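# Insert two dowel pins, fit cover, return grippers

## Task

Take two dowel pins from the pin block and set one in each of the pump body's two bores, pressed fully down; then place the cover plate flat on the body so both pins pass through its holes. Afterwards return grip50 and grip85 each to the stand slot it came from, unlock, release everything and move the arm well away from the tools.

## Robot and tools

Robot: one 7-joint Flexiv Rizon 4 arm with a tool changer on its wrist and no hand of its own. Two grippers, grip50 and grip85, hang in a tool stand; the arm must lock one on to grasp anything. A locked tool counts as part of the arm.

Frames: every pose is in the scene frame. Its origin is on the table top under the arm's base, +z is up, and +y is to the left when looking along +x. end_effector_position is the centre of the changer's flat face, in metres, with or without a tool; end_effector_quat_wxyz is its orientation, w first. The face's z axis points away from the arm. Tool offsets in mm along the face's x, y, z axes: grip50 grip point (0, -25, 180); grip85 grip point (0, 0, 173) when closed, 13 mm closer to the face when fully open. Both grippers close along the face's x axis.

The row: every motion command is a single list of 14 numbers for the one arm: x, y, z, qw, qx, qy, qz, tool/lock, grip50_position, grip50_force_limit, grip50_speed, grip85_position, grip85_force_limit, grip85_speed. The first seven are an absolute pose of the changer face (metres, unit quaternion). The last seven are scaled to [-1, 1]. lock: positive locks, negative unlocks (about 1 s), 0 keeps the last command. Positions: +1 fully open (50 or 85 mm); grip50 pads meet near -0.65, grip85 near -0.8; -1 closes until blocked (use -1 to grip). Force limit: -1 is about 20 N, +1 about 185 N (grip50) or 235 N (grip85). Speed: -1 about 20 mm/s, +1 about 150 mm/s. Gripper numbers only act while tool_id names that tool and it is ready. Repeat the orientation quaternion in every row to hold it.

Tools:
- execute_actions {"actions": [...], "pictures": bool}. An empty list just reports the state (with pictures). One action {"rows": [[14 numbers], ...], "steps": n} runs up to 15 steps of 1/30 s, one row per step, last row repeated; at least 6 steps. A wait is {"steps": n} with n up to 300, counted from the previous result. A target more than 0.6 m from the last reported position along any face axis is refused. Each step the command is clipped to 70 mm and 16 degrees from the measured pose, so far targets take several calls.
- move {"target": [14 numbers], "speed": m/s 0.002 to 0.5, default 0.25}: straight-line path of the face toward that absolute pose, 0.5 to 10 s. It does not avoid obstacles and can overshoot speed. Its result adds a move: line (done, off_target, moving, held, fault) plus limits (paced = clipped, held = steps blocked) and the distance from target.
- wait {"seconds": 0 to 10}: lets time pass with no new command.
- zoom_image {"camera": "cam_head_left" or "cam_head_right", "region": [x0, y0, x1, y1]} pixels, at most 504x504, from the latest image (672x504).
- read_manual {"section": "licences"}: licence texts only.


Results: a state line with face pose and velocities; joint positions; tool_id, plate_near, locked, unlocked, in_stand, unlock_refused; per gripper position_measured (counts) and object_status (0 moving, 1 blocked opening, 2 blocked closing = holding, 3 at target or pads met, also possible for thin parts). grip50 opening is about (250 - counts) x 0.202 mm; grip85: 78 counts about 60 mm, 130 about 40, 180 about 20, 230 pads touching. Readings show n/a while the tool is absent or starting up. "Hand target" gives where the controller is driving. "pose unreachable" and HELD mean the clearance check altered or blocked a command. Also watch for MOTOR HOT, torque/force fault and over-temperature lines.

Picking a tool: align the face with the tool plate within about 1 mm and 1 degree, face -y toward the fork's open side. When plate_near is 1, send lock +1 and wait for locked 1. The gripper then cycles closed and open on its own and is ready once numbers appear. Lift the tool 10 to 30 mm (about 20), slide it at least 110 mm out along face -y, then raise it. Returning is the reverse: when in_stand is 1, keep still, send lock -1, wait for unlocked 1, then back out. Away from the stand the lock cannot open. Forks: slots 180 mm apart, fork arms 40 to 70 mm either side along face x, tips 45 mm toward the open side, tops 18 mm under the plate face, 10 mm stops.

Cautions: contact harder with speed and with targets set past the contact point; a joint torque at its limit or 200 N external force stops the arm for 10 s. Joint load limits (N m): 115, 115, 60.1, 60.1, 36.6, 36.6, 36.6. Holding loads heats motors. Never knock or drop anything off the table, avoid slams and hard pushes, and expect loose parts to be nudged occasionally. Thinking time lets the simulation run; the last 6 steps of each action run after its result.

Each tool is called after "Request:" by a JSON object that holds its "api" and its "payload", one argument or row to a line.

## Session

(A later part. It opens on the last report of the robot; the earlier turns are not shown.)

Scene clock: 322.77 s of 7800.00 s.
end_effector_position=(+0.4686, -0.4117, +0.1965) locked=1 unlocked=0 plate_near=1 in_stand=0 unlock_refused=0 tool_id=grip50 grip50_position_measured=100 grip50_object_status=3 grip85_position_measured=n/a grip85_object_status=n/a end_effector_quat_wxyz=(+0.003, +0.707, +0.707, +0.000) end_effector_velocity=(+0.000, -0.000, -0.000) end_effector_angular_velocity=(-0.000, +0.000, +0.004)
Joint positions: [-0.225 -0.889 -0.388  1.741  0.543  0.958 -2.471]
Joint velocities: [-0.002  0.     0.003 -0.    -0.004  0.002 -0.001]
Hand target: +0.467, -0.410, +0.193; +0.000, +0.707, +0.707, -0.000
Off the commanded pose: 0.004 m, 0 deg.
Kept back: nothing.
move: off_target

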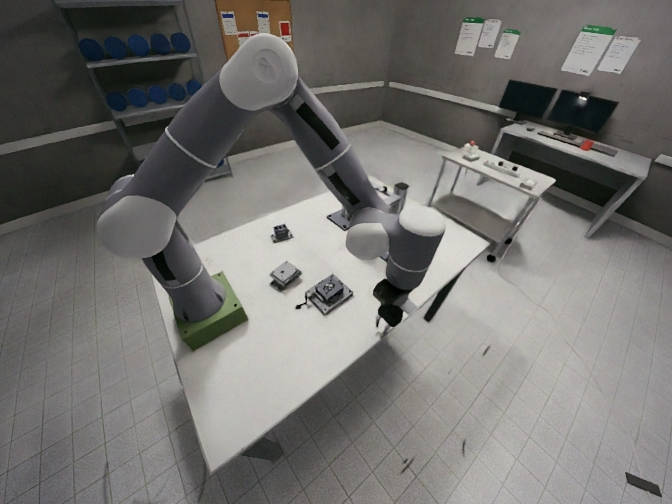

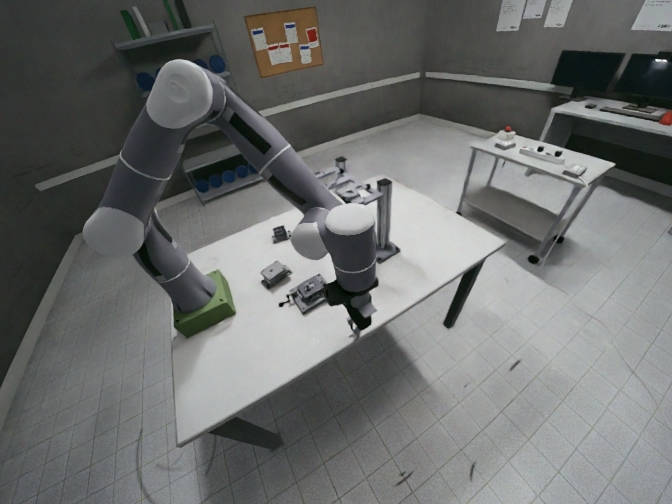

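Request:
{"api": "move", "payload": {
  "target": [0.4625,-0.409,0.1975,0,0.7071,0.7071,0,0,0.35,-0.3,-1,1,-0.3,0],
  "speed": 0.01
}}

Request:
{"api": "move", "payload": {
  "target": [0.4625,-0.409,0.1975,0,0.7071,0.7071,0,0,-1,-0.3,-1,1,-0.3,0],
  "speed": 0.01
}}

Request:
{"api": "move", "payload": {
  "target": [0.4625,-0.39,0.23,0,0.7071,0.7071,0,0,-1,-0.3,-1,1,-0.3,0],
  "speed": 0.04
}}

Request:
{"api": "zoom_image", "payload": {
  "camera": "cam_head_left",
  "region": [355,300,395,340]
}}

Request:
{"api": "zoom_image", "payload": {
  "camera": "cam_head_right",
  "region": [330,300,370,340]
}}

Scene clock: 323.97 s of 7800.00 s.
end_effector_position=(+0.4624, -0.4090, +0.1974) locked=1 unlocked=0 plate_near=1 in_stand=0 unlock_refused=0 tool_id=grip50 grip50_position_measured=100 grip50_object_status=3 grip85_position_measured=n/a grip85_object_status=n/a end_effector_quat_wxyz=(-0.000, +0.707, +0.707, -0.000) end_effector_velocity=(-0.000, +0.000, +0.000) end_effector_angular_velocity=(+0.000, -0.000, +0.000)
Joint positions: [-0.224 -0.878 -0.388  1.759  0.543  0.959 -2.473]
Joint velocities: [-0.     0.     0.     0.     0.    -0.    -0.001]
Hand target: +0.463, -0.409, +0.197; +0.000, +0.707, +0.707, -0.000
Off the commanded pose: 0.000 m, 0 deg.
Kept back: nothing.
move: done

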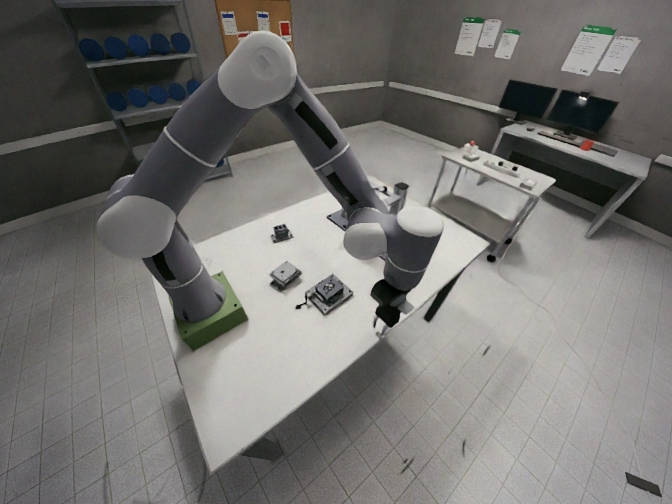

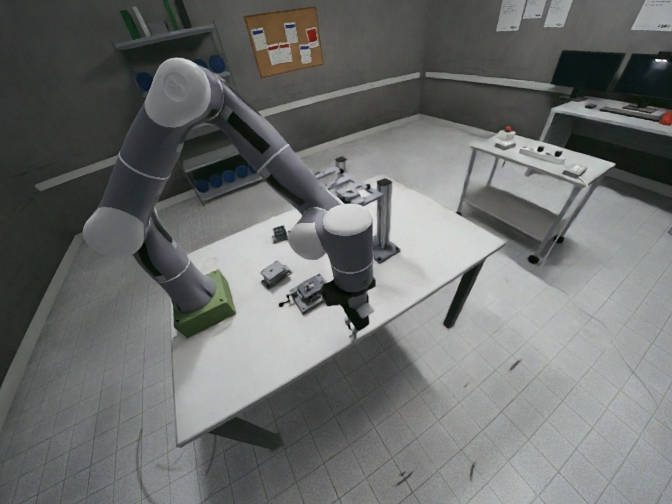

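Scene clock: 325.60 s of 7800.00 s.
end_effector_position=(+0.4624, -0.4090, +0.1974) locked=1 unlocked=0 plate_near=1 in_stand=0 unlock_refused=0 tool_id=grip50 grip50_position_measured=241 grip50_object_status=2 grip85_position_measured=n/a grip85_object_status=n/a end_effector_quat_wxyz=(-0.000, +0.707, +0.707, -0.000) end_effector_velocity=(+0.000, +0.000, +0.000) end_effector_angular_velocity=(-0.000, +0.000, +0.001)
Joint positions: [-0.224 -0.878 -0.388  1.759  0.543  0.959 -2.473]
Joint velocities: [ 0.     0.     0.     0.    -0.001 -0.     0.   ]
Hand target: +0.462, -0.409, +0.198; -0.000, +0.707, +0.707, +0.000
Off the commanded pose: 0.000 m, 0 deg.
Kept back: nothing.
move: done

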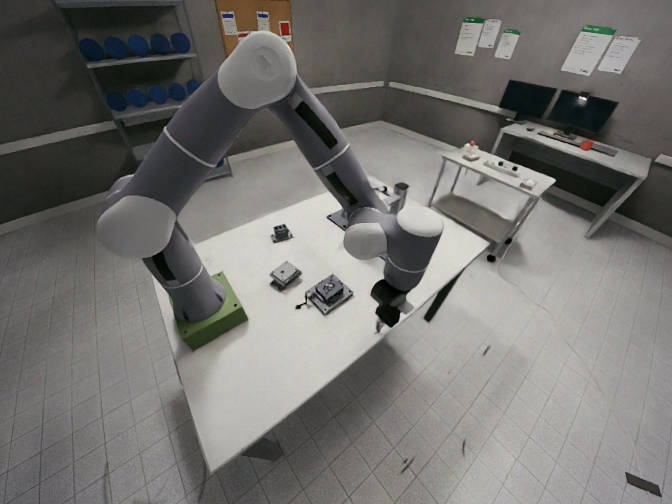

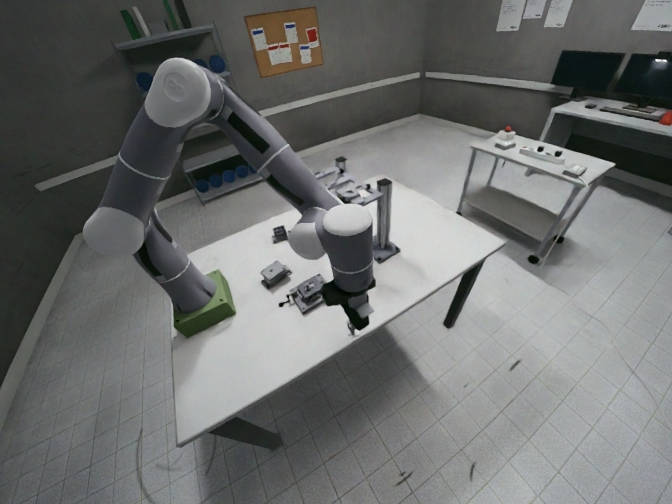

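Scene clock: 326.77 s of 7800.00 s.
end_effector_position=(+0.4626, -0.3899, +0.2301) locked=1 unlocked=0 plate_near=1 in_stand=0 unlock_refused=0 tool_id=grip50 grip50_position_measured=241 grip50_object_status=2 grip85_position_measured=n/a grip85_object_status=n/a end_effector_quat_wxyz=(+0.000, +0.707, +0.707, +0.000) end_effector_velocity=(+0.000, +0.000, -0.000) end_effector_angular_velocity=(+0.001, -0.000, -0.001)
Joint positions: [-0.168 -0.79  -0.418  1.827  0.519  0.938 -2.439]
Joint velocities: [-0.    -0.     0.    -0.     0.    -0.     0.001]
Hand target: +0.462, -0.390, +0.230; -0.000, +0.707, +0.707, -0.000
Off the commanded pose: 0.000 m, 0 deg.
Kept back: nothing.
move: done

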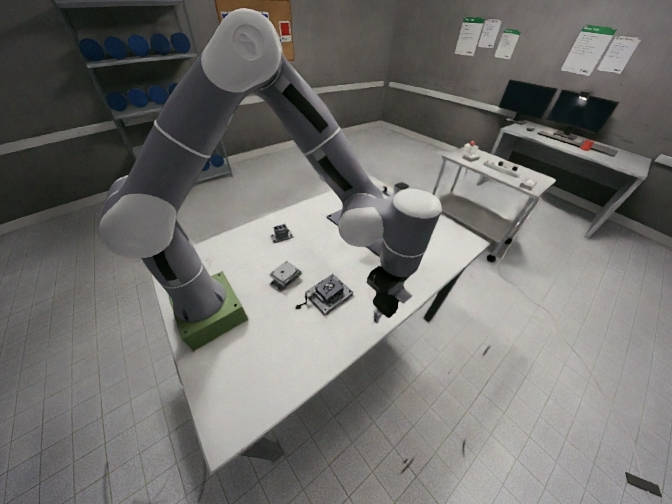

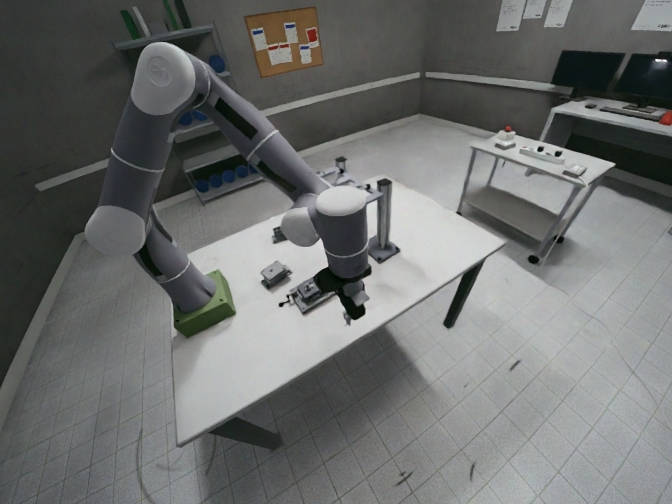

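Region (355, 300, 395, 340) of cam_head_left's 672x504 image, scaled by 12.600, with more detail than that image has.

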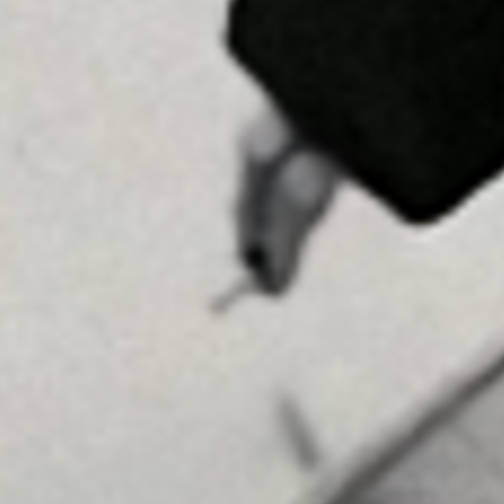

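Region (330, 300, 370, 340) of cam_head_right's 672x504 image, scaled by 12.600, with more detail than that image has.

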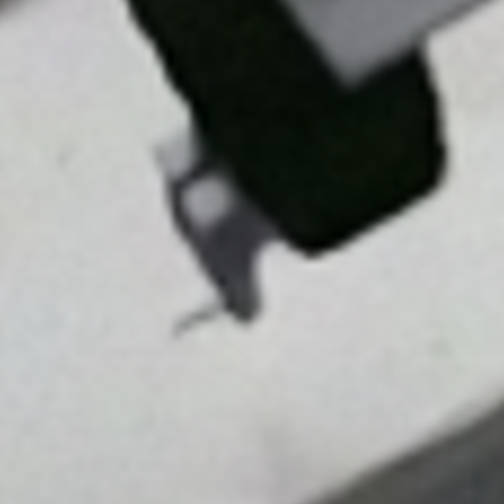

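Request:
{"api": "move", "payload": {
  "target": [0.4165,-0.10,0.32,0,1,0,0,0,-1,-0.3,-1,1,-0.3,0],
  "speed": 0.25
}}

Request:
{"api": "move", "payload": {
  "target": [0.4165,0.023,0.18,0.7071,0.7071,0,0,0,-1,-0.3,-1,1,-0.3,0],
  "speed": 0.2
}}

Scene clock: 330.63 s of 7800.00 s.
end_effector_position=(+0.4160, -0.0998, +0.3192) locked=1 unlocked=0 plate_near=1 in_stand=0 unlock_refused=0 tool_id=grip50 grip50_position_measured=241 grip50_object_status=2 grip85_position_measured=n/a grip85_object_status=n/a end_effector_quat_wxyz=(-0.001, +1.000, +0.000, -0.001) end_effector_velocity=(-0.000, -0.001, -0.000) end_effector_angular_velocity=(-0.001, +0.001, -0.002)
Joint positions: [ 0.888 -0.339 -0.923  2.422  0.525  1.    -0.425]
Joint velocities: [-0.001 -0.    -0.     0.    -0.    -0.     0.001]
Hand target: +0.416, -0.100, +0.319; -0.001, +1.000, +0.000, -0.001
Off the commanded pose: 0.001 m, 0 deg.
Kept back: nothing.
move: done

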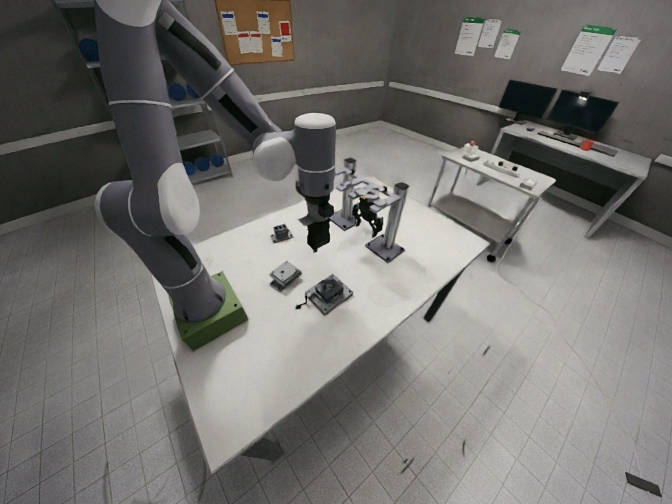

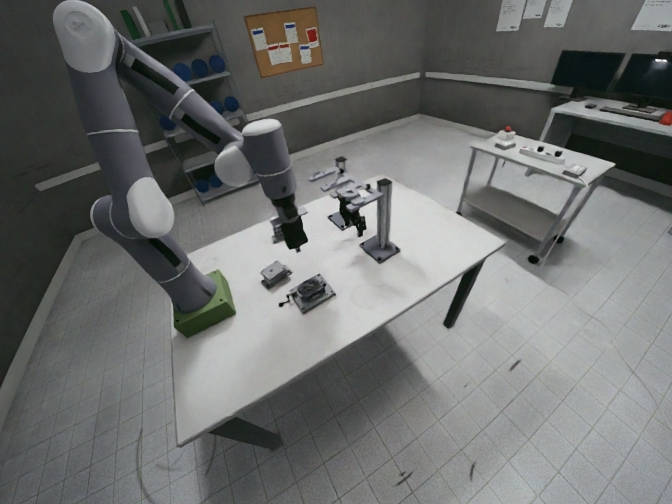

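Scene clock: 334.87 s of 7800.00 s.
end_effector_position=(+0.4158, +0.0222, +0.1789) locked=1 unlocked=0 plate_near=1 in_stand=0 unlock_refused=0 tool_id=grip50 grip50_position_measured=241 grip50_object_status=2 grip85_position_measured=n/a grip85_object_status=n/a end_effector_quat_wxyz=(+0.707, +0.707, +0.001, +0.001) end_effector_velocity=(-0.000, +0.000, -0.000) end_effector_angular_velocity=(+0.001, +0.000, -0.001)
Joint positions: [ 1.646 -1.671 -0.842  2.196  0.183  0.606  0.622]
Joint velocities: [-0.     0.001  0.    -0.     0.    -0.    -0.   ]
Hand target: +0.416, +0.022, +0.179; +0.707, +0.707, +0.001, +0.001
Off the commanded pose: 0.002 m, 0 deg.
Kept back: nothing.
move: done

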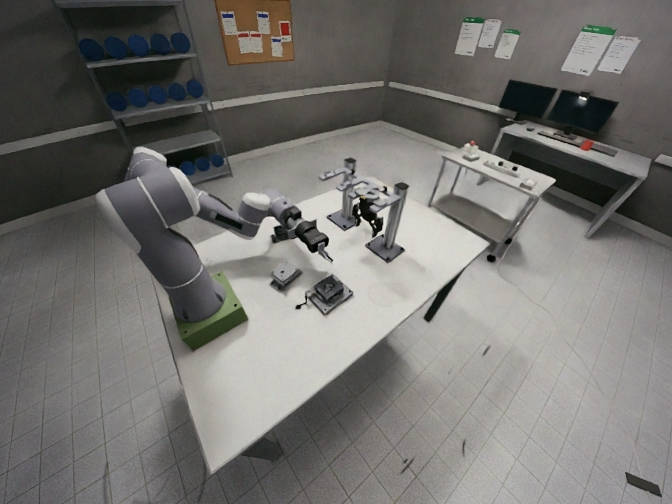

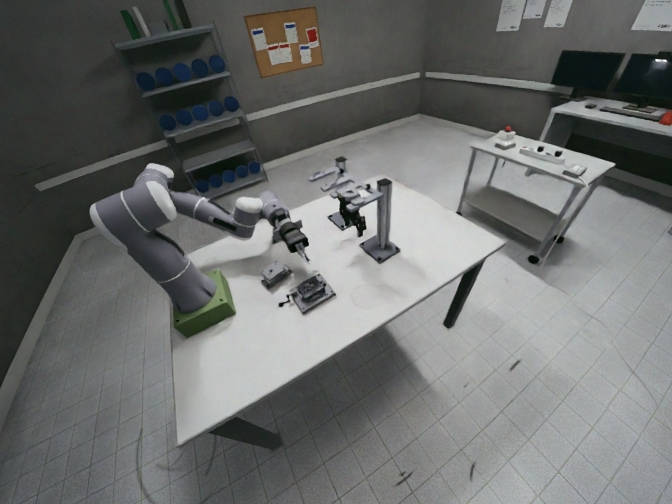

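Request:
{"api": "move", "payload": {
  "target": [0.4165,0.023,0.105,0.7071,0.7071,0,0,0,-1,-0.3,-1,1,-0.3,0],
  "speed": 0.04
}}

Request:
{"api": "zoom_image", "payload": {
  "camera": "cam_head_left",
  "region": [316,264,346,294]
}}

Request:
{"api": "zoom_image", "payload": {
  "camera": "cam_head_right",
  "region": [298,262,328,292]
}}

Scene clock: 337.17 s of 7800.00 s.
end_effector_position=(+0.4170, +0.0228, +0.1078) locked=1 unlocked=0 plate_near=1 in_stand=0 unlock_refused=0 tool_id=grip50 grip50_position_measured=241 grip50_object_status=2 grip85_position_measured=n/a grip85_object_status=n/a end_effector_quat_wxyz=(+0.706, +0.708, -0.004, +0.002) end_effector_velocity=(-0.000, -0.000, -0.000) end_effector_angular_velocity=(-0.000, +0.001, -0.000)
Joint positions: [ 1.594 -1.751 -0.752  2.057  0.205  0.572  0.721]
Joint velocities: [ 0.007 -0.008 -0.002 -0.002  0.012 -0.003 -0.009]
Hand target: +0.416, +0.023, +0.105; +0.707, +0.707, -0.000, -0.000
Off the commanded pose: 0.003 m, 0 deg.
Kept back: nothing.
move: done

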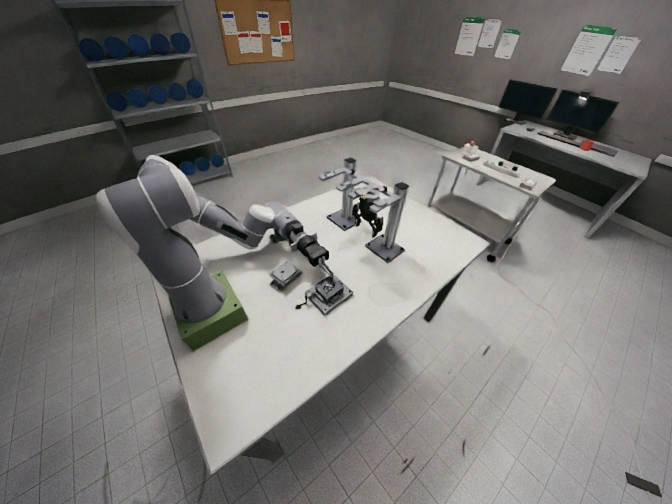

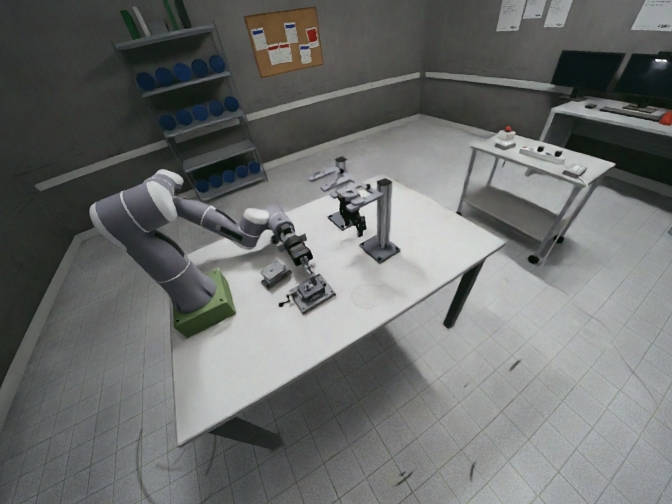

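Region (316, 264, 346, 294) of cam_head_left's 672x504 image, scaled by 16.800, with more detail than that image has.

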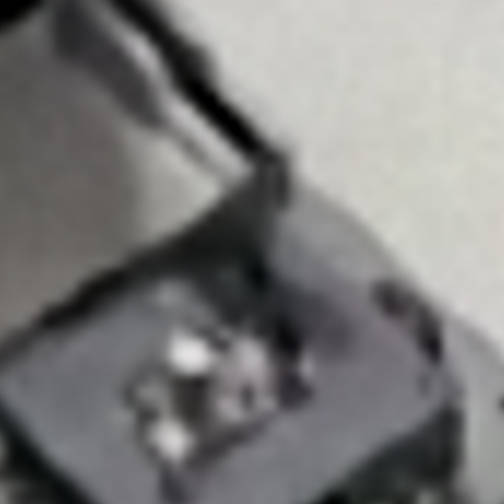

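Region (298, 262, 328, 292) of cam_head_right's 672x504 image, scaled by 16.800, with more detail than that image has.

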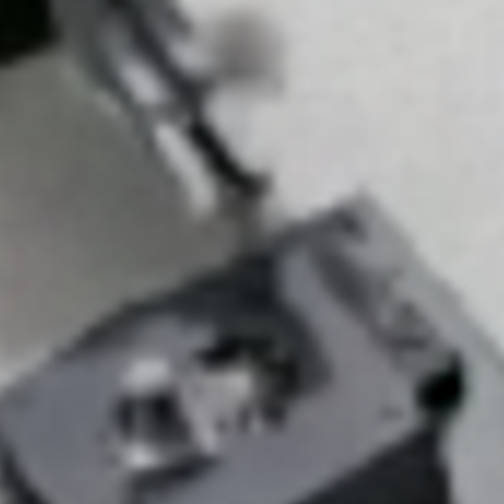

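Request:
{"api": "move", "payload": {
  "target": [0.4165,0.0174,0.122,0.6691,0.7431,0,0,0,-1,-0.3,-1,1,-0.3,0],
  "speed": 0.02
}}

Request:
{"api": "zoom_image", "payload": {
  "camera": "cam_head_left",
  "region": [316,264,346,294]
}}

Request:
{"api": "zoom_image", "payload": {
  "camera": "cam_head_right",
  "region": [298,262,328,292]
}}

Request:
{"api": "move", "payload": {
  "target": [0.4165,0.0174,0.118,0.6691,0.7431,0,0,0,-1,-0.3,-1,1,-0.3,0],
  "speed": 0.004
}}

Scene clock: 340.53 s of 7800.00 s.
end_effector_position=(+0.4165, +0.0174, +0.1221) locked=1 unlocked=0 plate_near=1 in_stand=0 unlock_refused=0 tool_id=grip50 grip50_position_measured=241 grip50_object_status=2 grip85_position_measured=n/a grip85_object_status=n/a end_effector_quat_wxyz=(+0.669, +0.743, -0.000, -0.000) end_effector_velocity=(+0.000, -0.000, +0.000) end_effector_angular_velocity=(-0.000, +0.000, -0.000)
Joint positions: [ 1.578 -1.692 -0.765  2.122  0.243  0.675  0.669]
Joint velocities: [-0.  0. -0. -0. -0. -0. -0.]
Hand target: +0.417, +0.017, +0.122; +0.669, +0.743, -0.000, -0.000
Off the commanded pose: 0.000 m, 0 deg.
Kept back: nothing.
move: done

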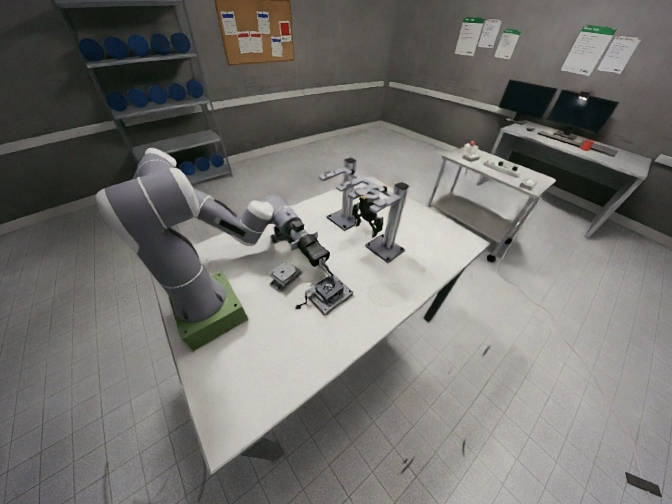

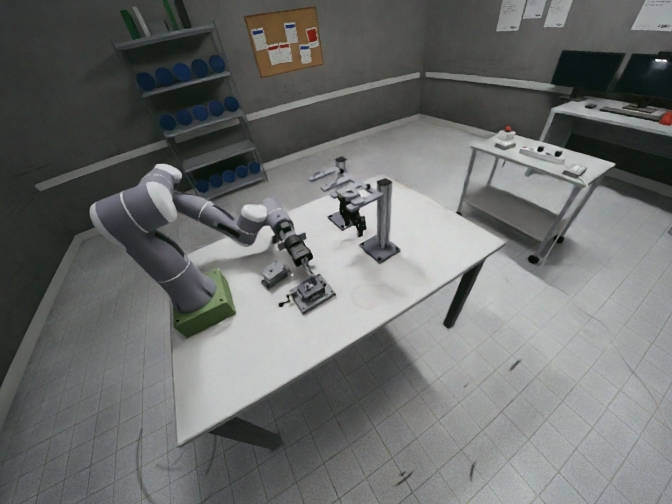

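Region (316, 264, 346, 294) of cam_head_left's 672x504 image, scaled by 16.800, with more detail than that image has.

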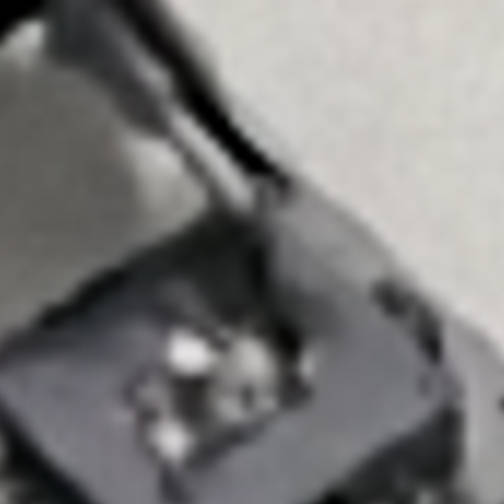

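Region (298, 262, 328, 292) of cam_head_right's 672x504 image, scaled by 16.800, with more detail than that image has.

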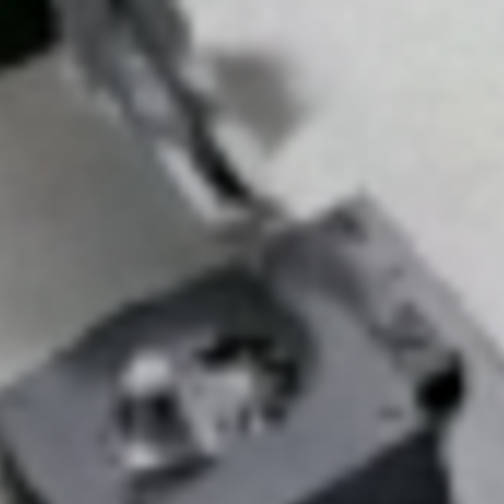

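Scene clock: 341.77 s of 7800.00 s.
end_effector_position=(+0.4165, +0.0175, +0.1180) locked=1 unlocked=0 plate_near=1 in_stand=0 unlock_refused=0 tool_id=grip50 grip50_position_measured=241 grip50_object_status=2 grip85_position_measured=n/a grip85_object_status=n/a end_effector_quat_wxyz=(+0.669, +0.743, +0.000, +0.000) end_effector_velocity=(-0.000, -0.000, +0.000) end_effector_angular_velocity=(-0.001, -0.000, -0.000)
Joint positions: [ 1.575 -1.697 -0.76   2.115  0.243  0.675  0.675]
Joint velocities: [-0.    -0.     0.     0.    -0.    -0.001  0.   ]
Hand target: +0.416, +0.017, +0.118; +0.669, +0.743, -0.000, -0.000
Off the commanded pose: 0.000 m, 0 deg.
Kept back: nothing.
move: done

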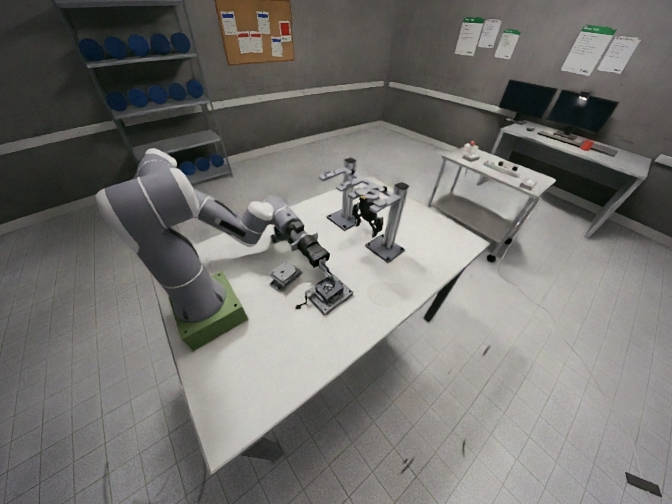

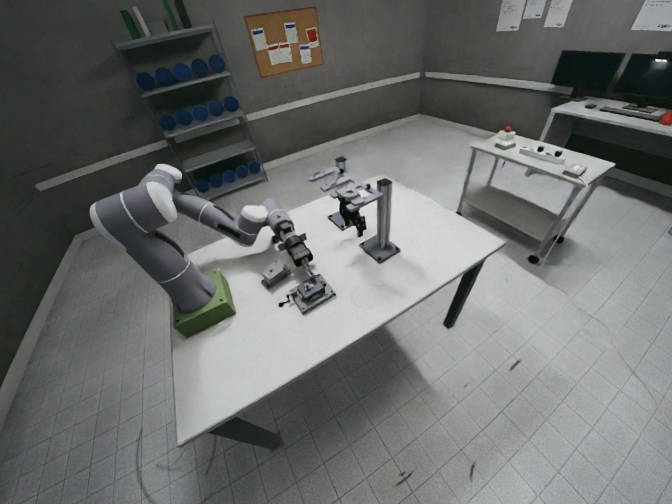

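Request:
{"api": "move", "payload": {
  "target": [0.4165,0.0174,0.1145,0.6691,0.7431,0,0,0,-1,-0.3,-1,1,-0.3,0],
  "speed": 0.004
}}

Request:
{"api": "zoom_image", "payload": {
  "camera": "cam_head_left",
  "region": [322,270,340,288]
}}

Request:
{"api": "zoom_image", "payload": {
  "camera": "cam_head_right",
  "region": [304,269,322,287]
}}

Scene clock: 343.20 s of 7800.00 s.
end_effector_position=(+0.4166, +0.0175, +0.1145) locked=1 unlocked=0 plate_near=1 in_stand=0 unlock_refused=0 tool_id=grip50 grip50_position_measured=241 grip50_object_status=2 grip85_position_measured=n/a grip85_object_status=n/a end_effector_quat_wxyz=(+0.669, +0.743, +0.000, +0.000) end_effector_velocity=(+0.000, -0.000, +0.000) end_effector_angular_velocity=(+0.000, +0.000, -0.000)
Joint positions: [ 1.572 -1.701 -0.756  2.108  0.243  0.674  0.68 ]
Joint velocities: [ 0.     0.    -0.     0.     0.    -0.    -0.001]
Hand target: +0.416, +0.017, +0.115; +0.669, +0.743, -0.000, -0.000
Off the commanded pose: 0.000 m, 0 deg.
Kept back: nothing.
move: done

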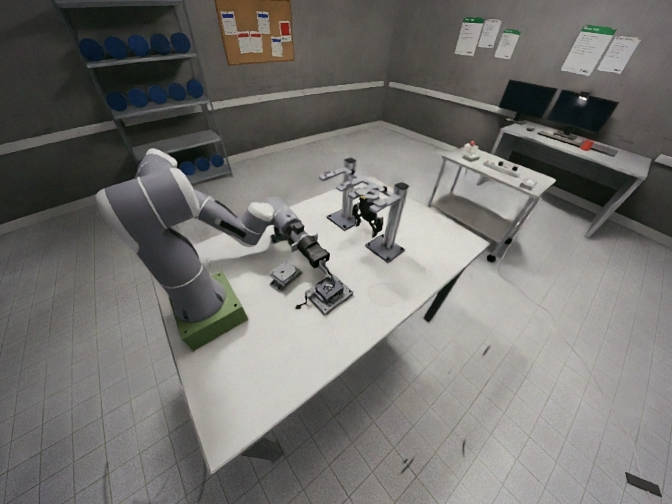

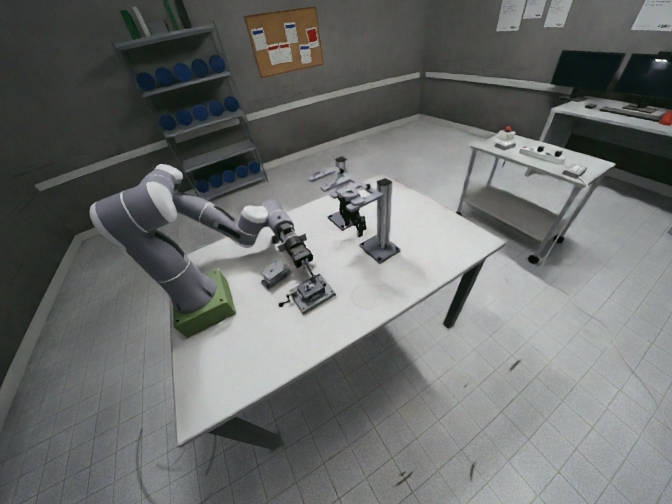

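Region (322, 270, 340, 288) of cam_head_left's 672x504 image, scaled by 28.000, with more detail than that image has.

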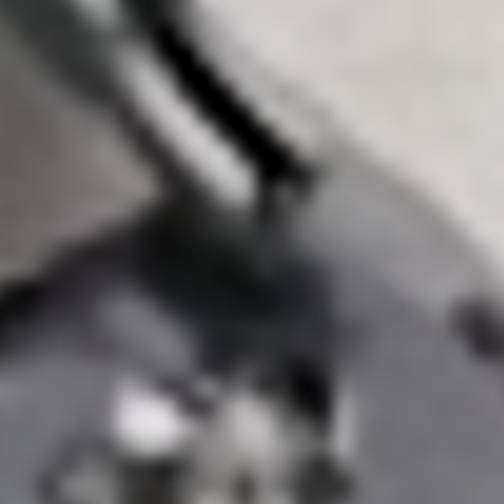

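Region (304, 269, 322, 287) of cam_head_right's 672x504 image, scaled by 28.000, with more detail than that image has.

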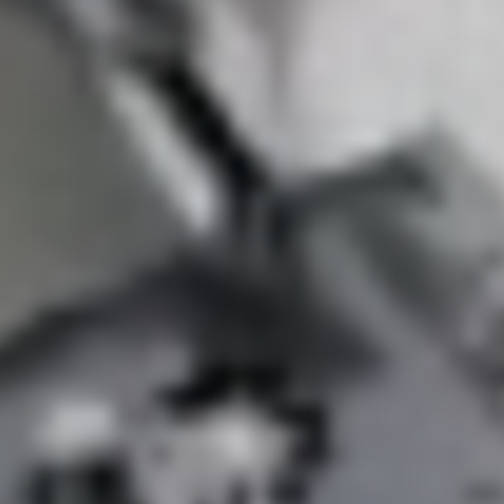

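Request:
{"api": "move", "payload": {
  "target": [0.4165,0.0174,0.1115,0.6691,0.7431,0,0,0,-1,-0.3,-1,1,-0.3,0],
  "speed": 0.003
}}

Request:
{"api": "zoom_image", "payload": {
  "camera": "cam_head_left",
  "region": [322,270,340,288]
}}

Request:
{"api": "zoom_image", "payload": {
  "camera": "cam_head_right",
  "region": [304,269,322,287]
}}

Scene clock: 344.73 s of 7800.00 s.
end_effector_position=(+0.4166, +0.0175, +0.1116) locked=1 unlocked=0 plate_near=1 in_stand=0 unlock_refused=0 tool_id=grip50 grip50_position_measured=241 grip50_object_status=2 grip85_position_measured=n/a grip85_object_status=n/a end_effector_quat_wxyz=(+0.669, +0.743, +0.000, +0.000) end_effector_velocity=(+0.000, +0.000, -0.000) end_effector_angular_velocity=(-0.000, -0.000, +0.000)
Joint positions: [ 1.57  -1.704 -0.752  2.103  0.243  0.673  0.684]
Joint velocities: [-0.    -0.    -0.    -0.    -0.001  0.     0.   ]
Hand target: +0.416, +0.017, +0.112; +0.669, +0.743, -0.000, -0.000
Off the commanded pose: 0.000 m, 0 deg.
Kept back: nothing.
move: done

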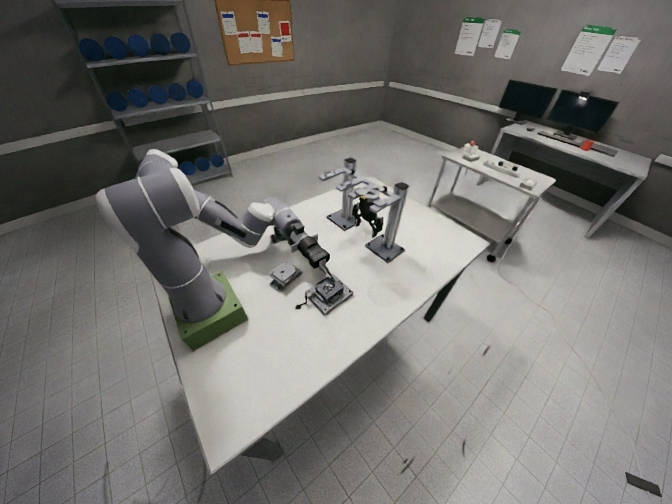

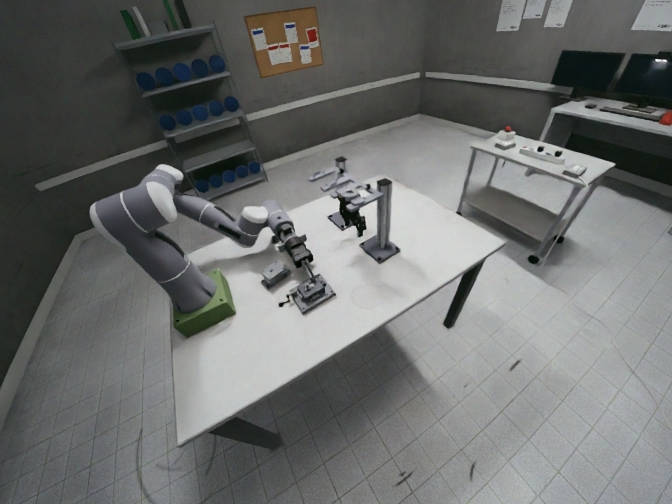

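Region (322, 270, 340, 288) of cam_head_left's 672x504 image, scaled by 28.000, with more detail than that image has.

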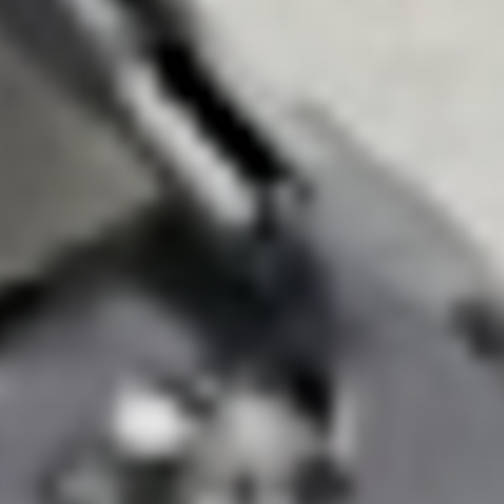

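Region (304, 269, 322, 287) of cam_head_right's 672x504 image, scaled by 28.000, with more detail than that image has.

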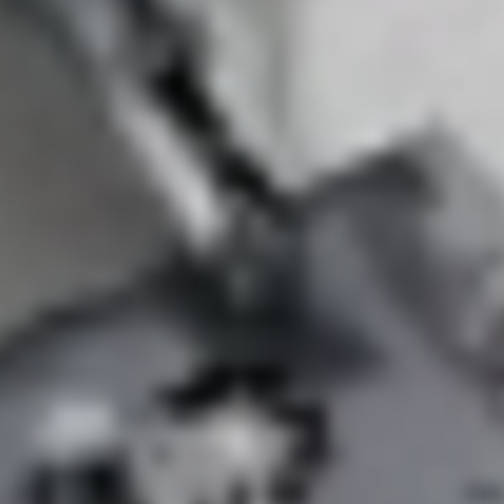

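Request:
{"api": "move", "payload": {
  "target": [0.4165,0.0174,0.1085,0.6691,0.7431,0,0,0,-1,-0.3,-1,1,-0.3,0],
  "speed": 0.003
}}

Request:
{"api": "zoom_image", "payload": {
  "camera": "cam_head_left",
  "region": [322,270,340,288]
}}

Request:
{"api": "zoom_image", "payload": {
  "camera": "cam_head_right",
  "region": [304,269,322,287]
}}

Scene clock: 346.23 s of 7800.00 s.
end_effector_position=(+0.4165, +0.0164, +0.1100) locked=1 unlocked=0 plate_near=1 in_stand=0 unlock_refused=0 tool_id=grip50 grip50_position_measured=241 grip50_object_status=2 grip85_position_measured=n/a grip85_object_status=n/a end_effector_quat_wxyz=(+0.671, +0.742, -0.001, -0.000) end_effector_velocity=(+0.000, -0.000, -0.000) end_effector_angular_velocity=(-0.001, +0.001, -0.000)
Joint positions: [ 1.566 -1.707 -0.75   2.1    0.238  0.671  0.69 ]
Joint velocities: [-0.002  0.001  0.001 -0.    -0.003 -0.     0.001]
Hand target: +0.416, +0.017, +0.109; +0.669, +0.743, -0.000, -0.000
Off the commanded pose: 0.002 m, 0 deg.
Kept back: nothing.
move: done

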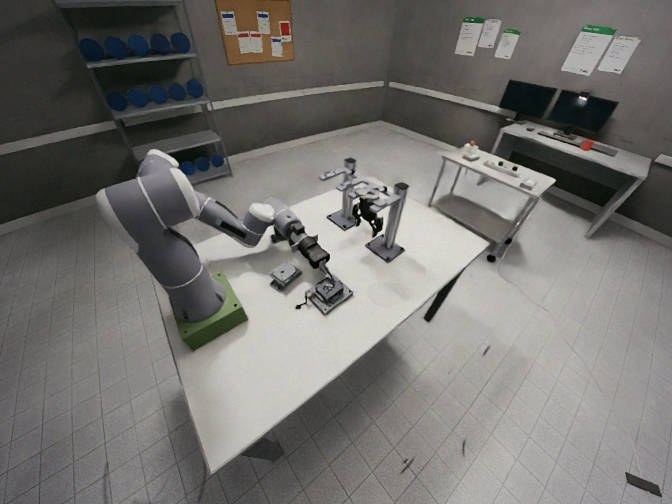

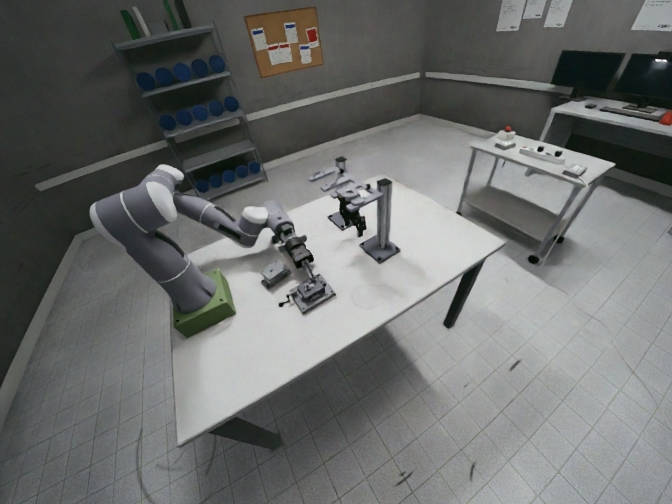

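Region (322, 270, 340, 288) of cam_head_left's 672x504 image, scaled by 28.000, with more detail than that image has.

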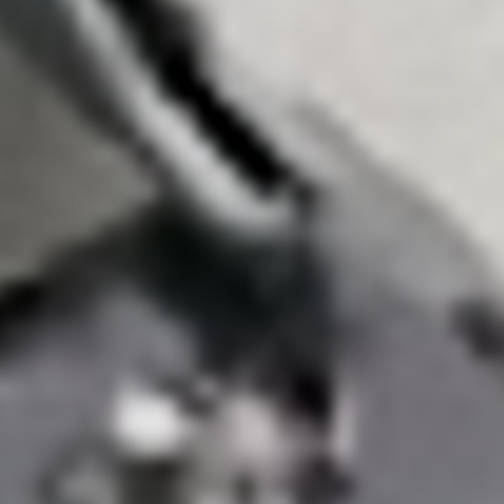

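Region (304, 269, 322, 287) of cam_head_right's 672x504 image, scaled by 28.000, with more detail than that image has.

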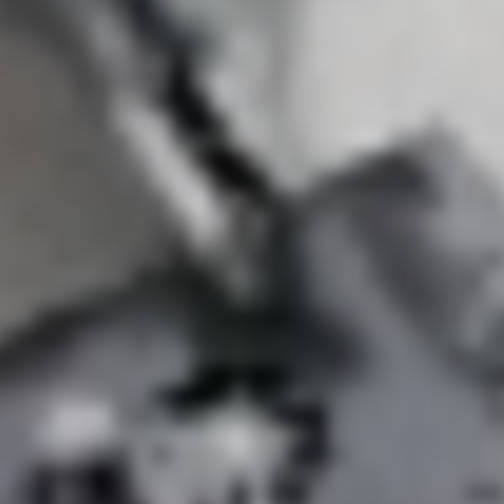

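Request:
{"api": "move", "payload": {
  "target": [0.4165,0.0135,0.112,0.6691,0.7431,0,0,0,-1,-0.3,-1,1,-0.3,0],
  "speed": 0.008
}}

Request:
{"api": "move", "payload": {
  "target": [0.4165,0.0135,0.1095,0.6691,0.7431,0,0,0,-1,-0.3,-1,1,-0.3,0],
  "speed": 0.003
}}

Request:
{"api": "move", "payload": {
  "target": [0.4165,0.0185,0.1095,0.6691,0.7431,0,0,0,-1,-0.3,-1,1,-0.3,0],
  "speed": 0.002
}}

Scene clock: 347.27 s of 7800.00 s.
end_effector_position=(+0.4165, +0.0134, +0.1120) locked=1 unlocked=0 plate_near=1 in_stand=0 unlock_refused=0 tool_id=grip50 grip50_position_measured=241 grip50_object_status=2 grip85_position_measured=n/a grip85_object_status=n/a end_effector_quat_wxyz=(+0.669, +0.743, -0.000, -0.000) end_effector_velocity=(+0.000, -0.000, +0.000) end_effector_angular_velocity=(+0.000, -0.002, -0.000)
Joint positions: [ 1.564 -1.705 -0.751  2.109  0.24   0.684  0.686]
Joint velocities: [-0.    -0.    -0.    -0.     0.     0.     0.001]
Hand target: +0.417, +0.014, +0.112; +0.669, +0.743, -0.000, +0.000
Off the commanded pose: 0.000 m, 0 deg.
Kept back: nothing.
move: done

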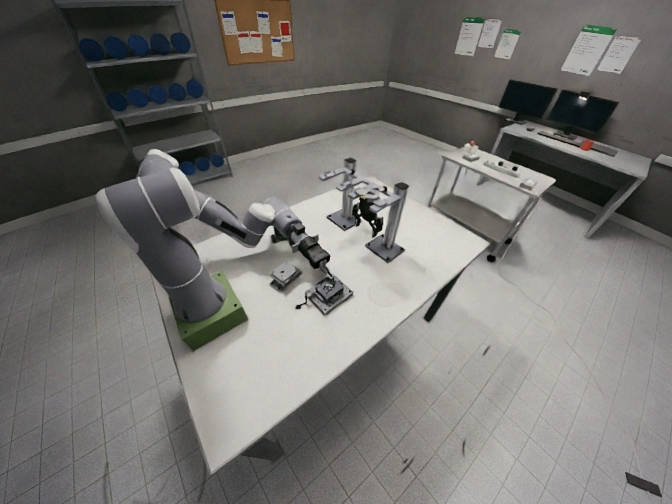

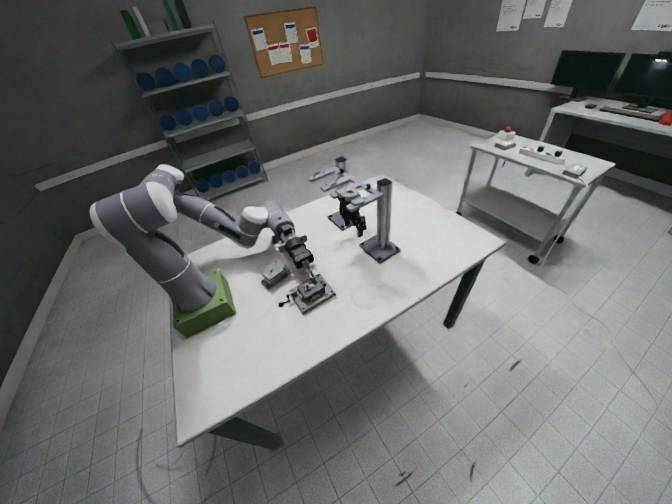

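Scene clock: 348.33 s of 7800.00 s.
end_effector_position=(+0.4166, +0.0128, +0.1106) locked=1 unlocked=0 plate_near=1 in_stand=0 unlock_refused=0 tool_id=grip50 grip50_position_measured=241 grip50_object_status=2 grip85_position_measured=n/a grip85_object_status=n/a end_effector_quat_wxyz=(+0.670, +0.742, -0.001, -0.000) end_effector_velocity=(-0.000, -0.000, -0.000) end_effector_angular_velocity=(-0.001, +0.000, -0.000)
Joint positions: [ 1.562 -1.708 -0.749  2.106  0.238  0.683  0.689]
Joint velocities: [-0.001 -0.     0.001  0.    -0.001  0.     0.001]
Hand target: +0.416, +0.014, +0.110; +0.669, +0.743, -0.000, -0.000
Off the commanded pose: 0.001 m, 0 deg.
Kept back: nothing.
move: done

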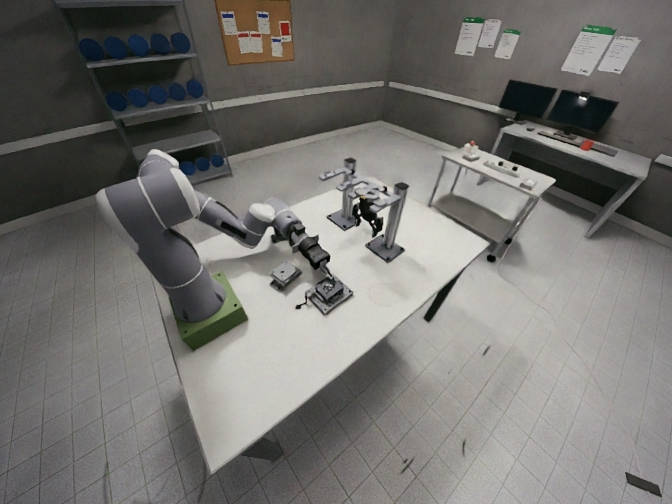

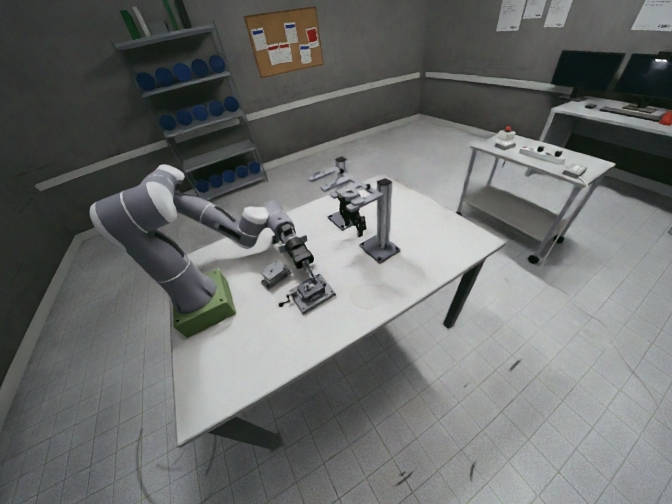

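Scene clock: 351.43 s of 7800.00 s.
end_effector_position=(+0.4163, +0.0173, +0.1105) locked=1 unlocked=0 plate_near=1 in_stand=0 unlock_refused=0 tool_id=grip50 grip50_position_measured=241 grip50_object_status=2 grip85_position_measured=n/a grip85_object_status=n/a end_effector_quat_wxyz=(+0.670, +0.742, -0.001, -0.001) end_effector_velocity=(-0.000, +0.000, -0.000) end_effector_angular_velocity=(+0.000, -0.001, -0.000)
Joint positions: [ 1.567 -1.704 -0.75   2.101  0.237  0.67   0.69 ]
Joint velocities: [ 0.    -0.     0.    -0.     0.001  0.     0.001]
Hand target: +0.417, +0.019, +0.110; +0.669, +0.743, +0.000, -0.000
Off the commanded pose: 0.002 m, 0 deg.
Kept back: nothing.
move: done

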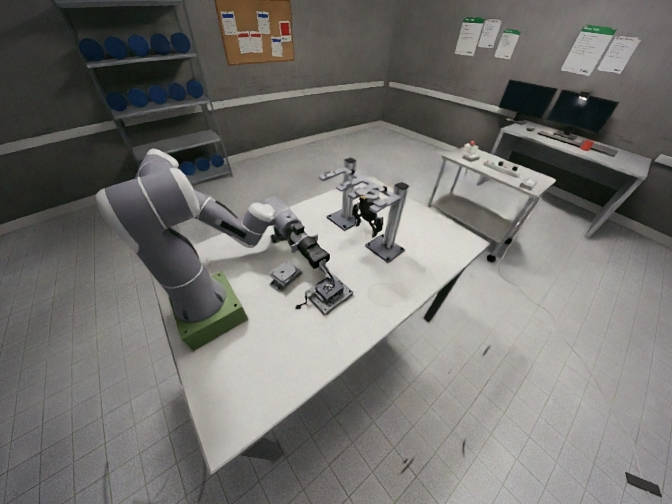

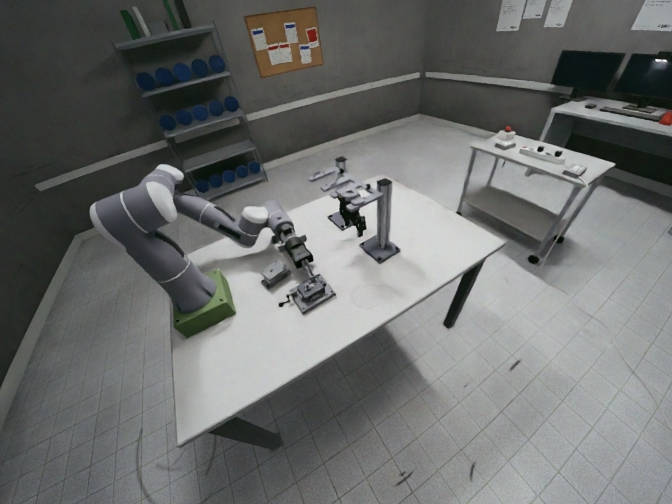

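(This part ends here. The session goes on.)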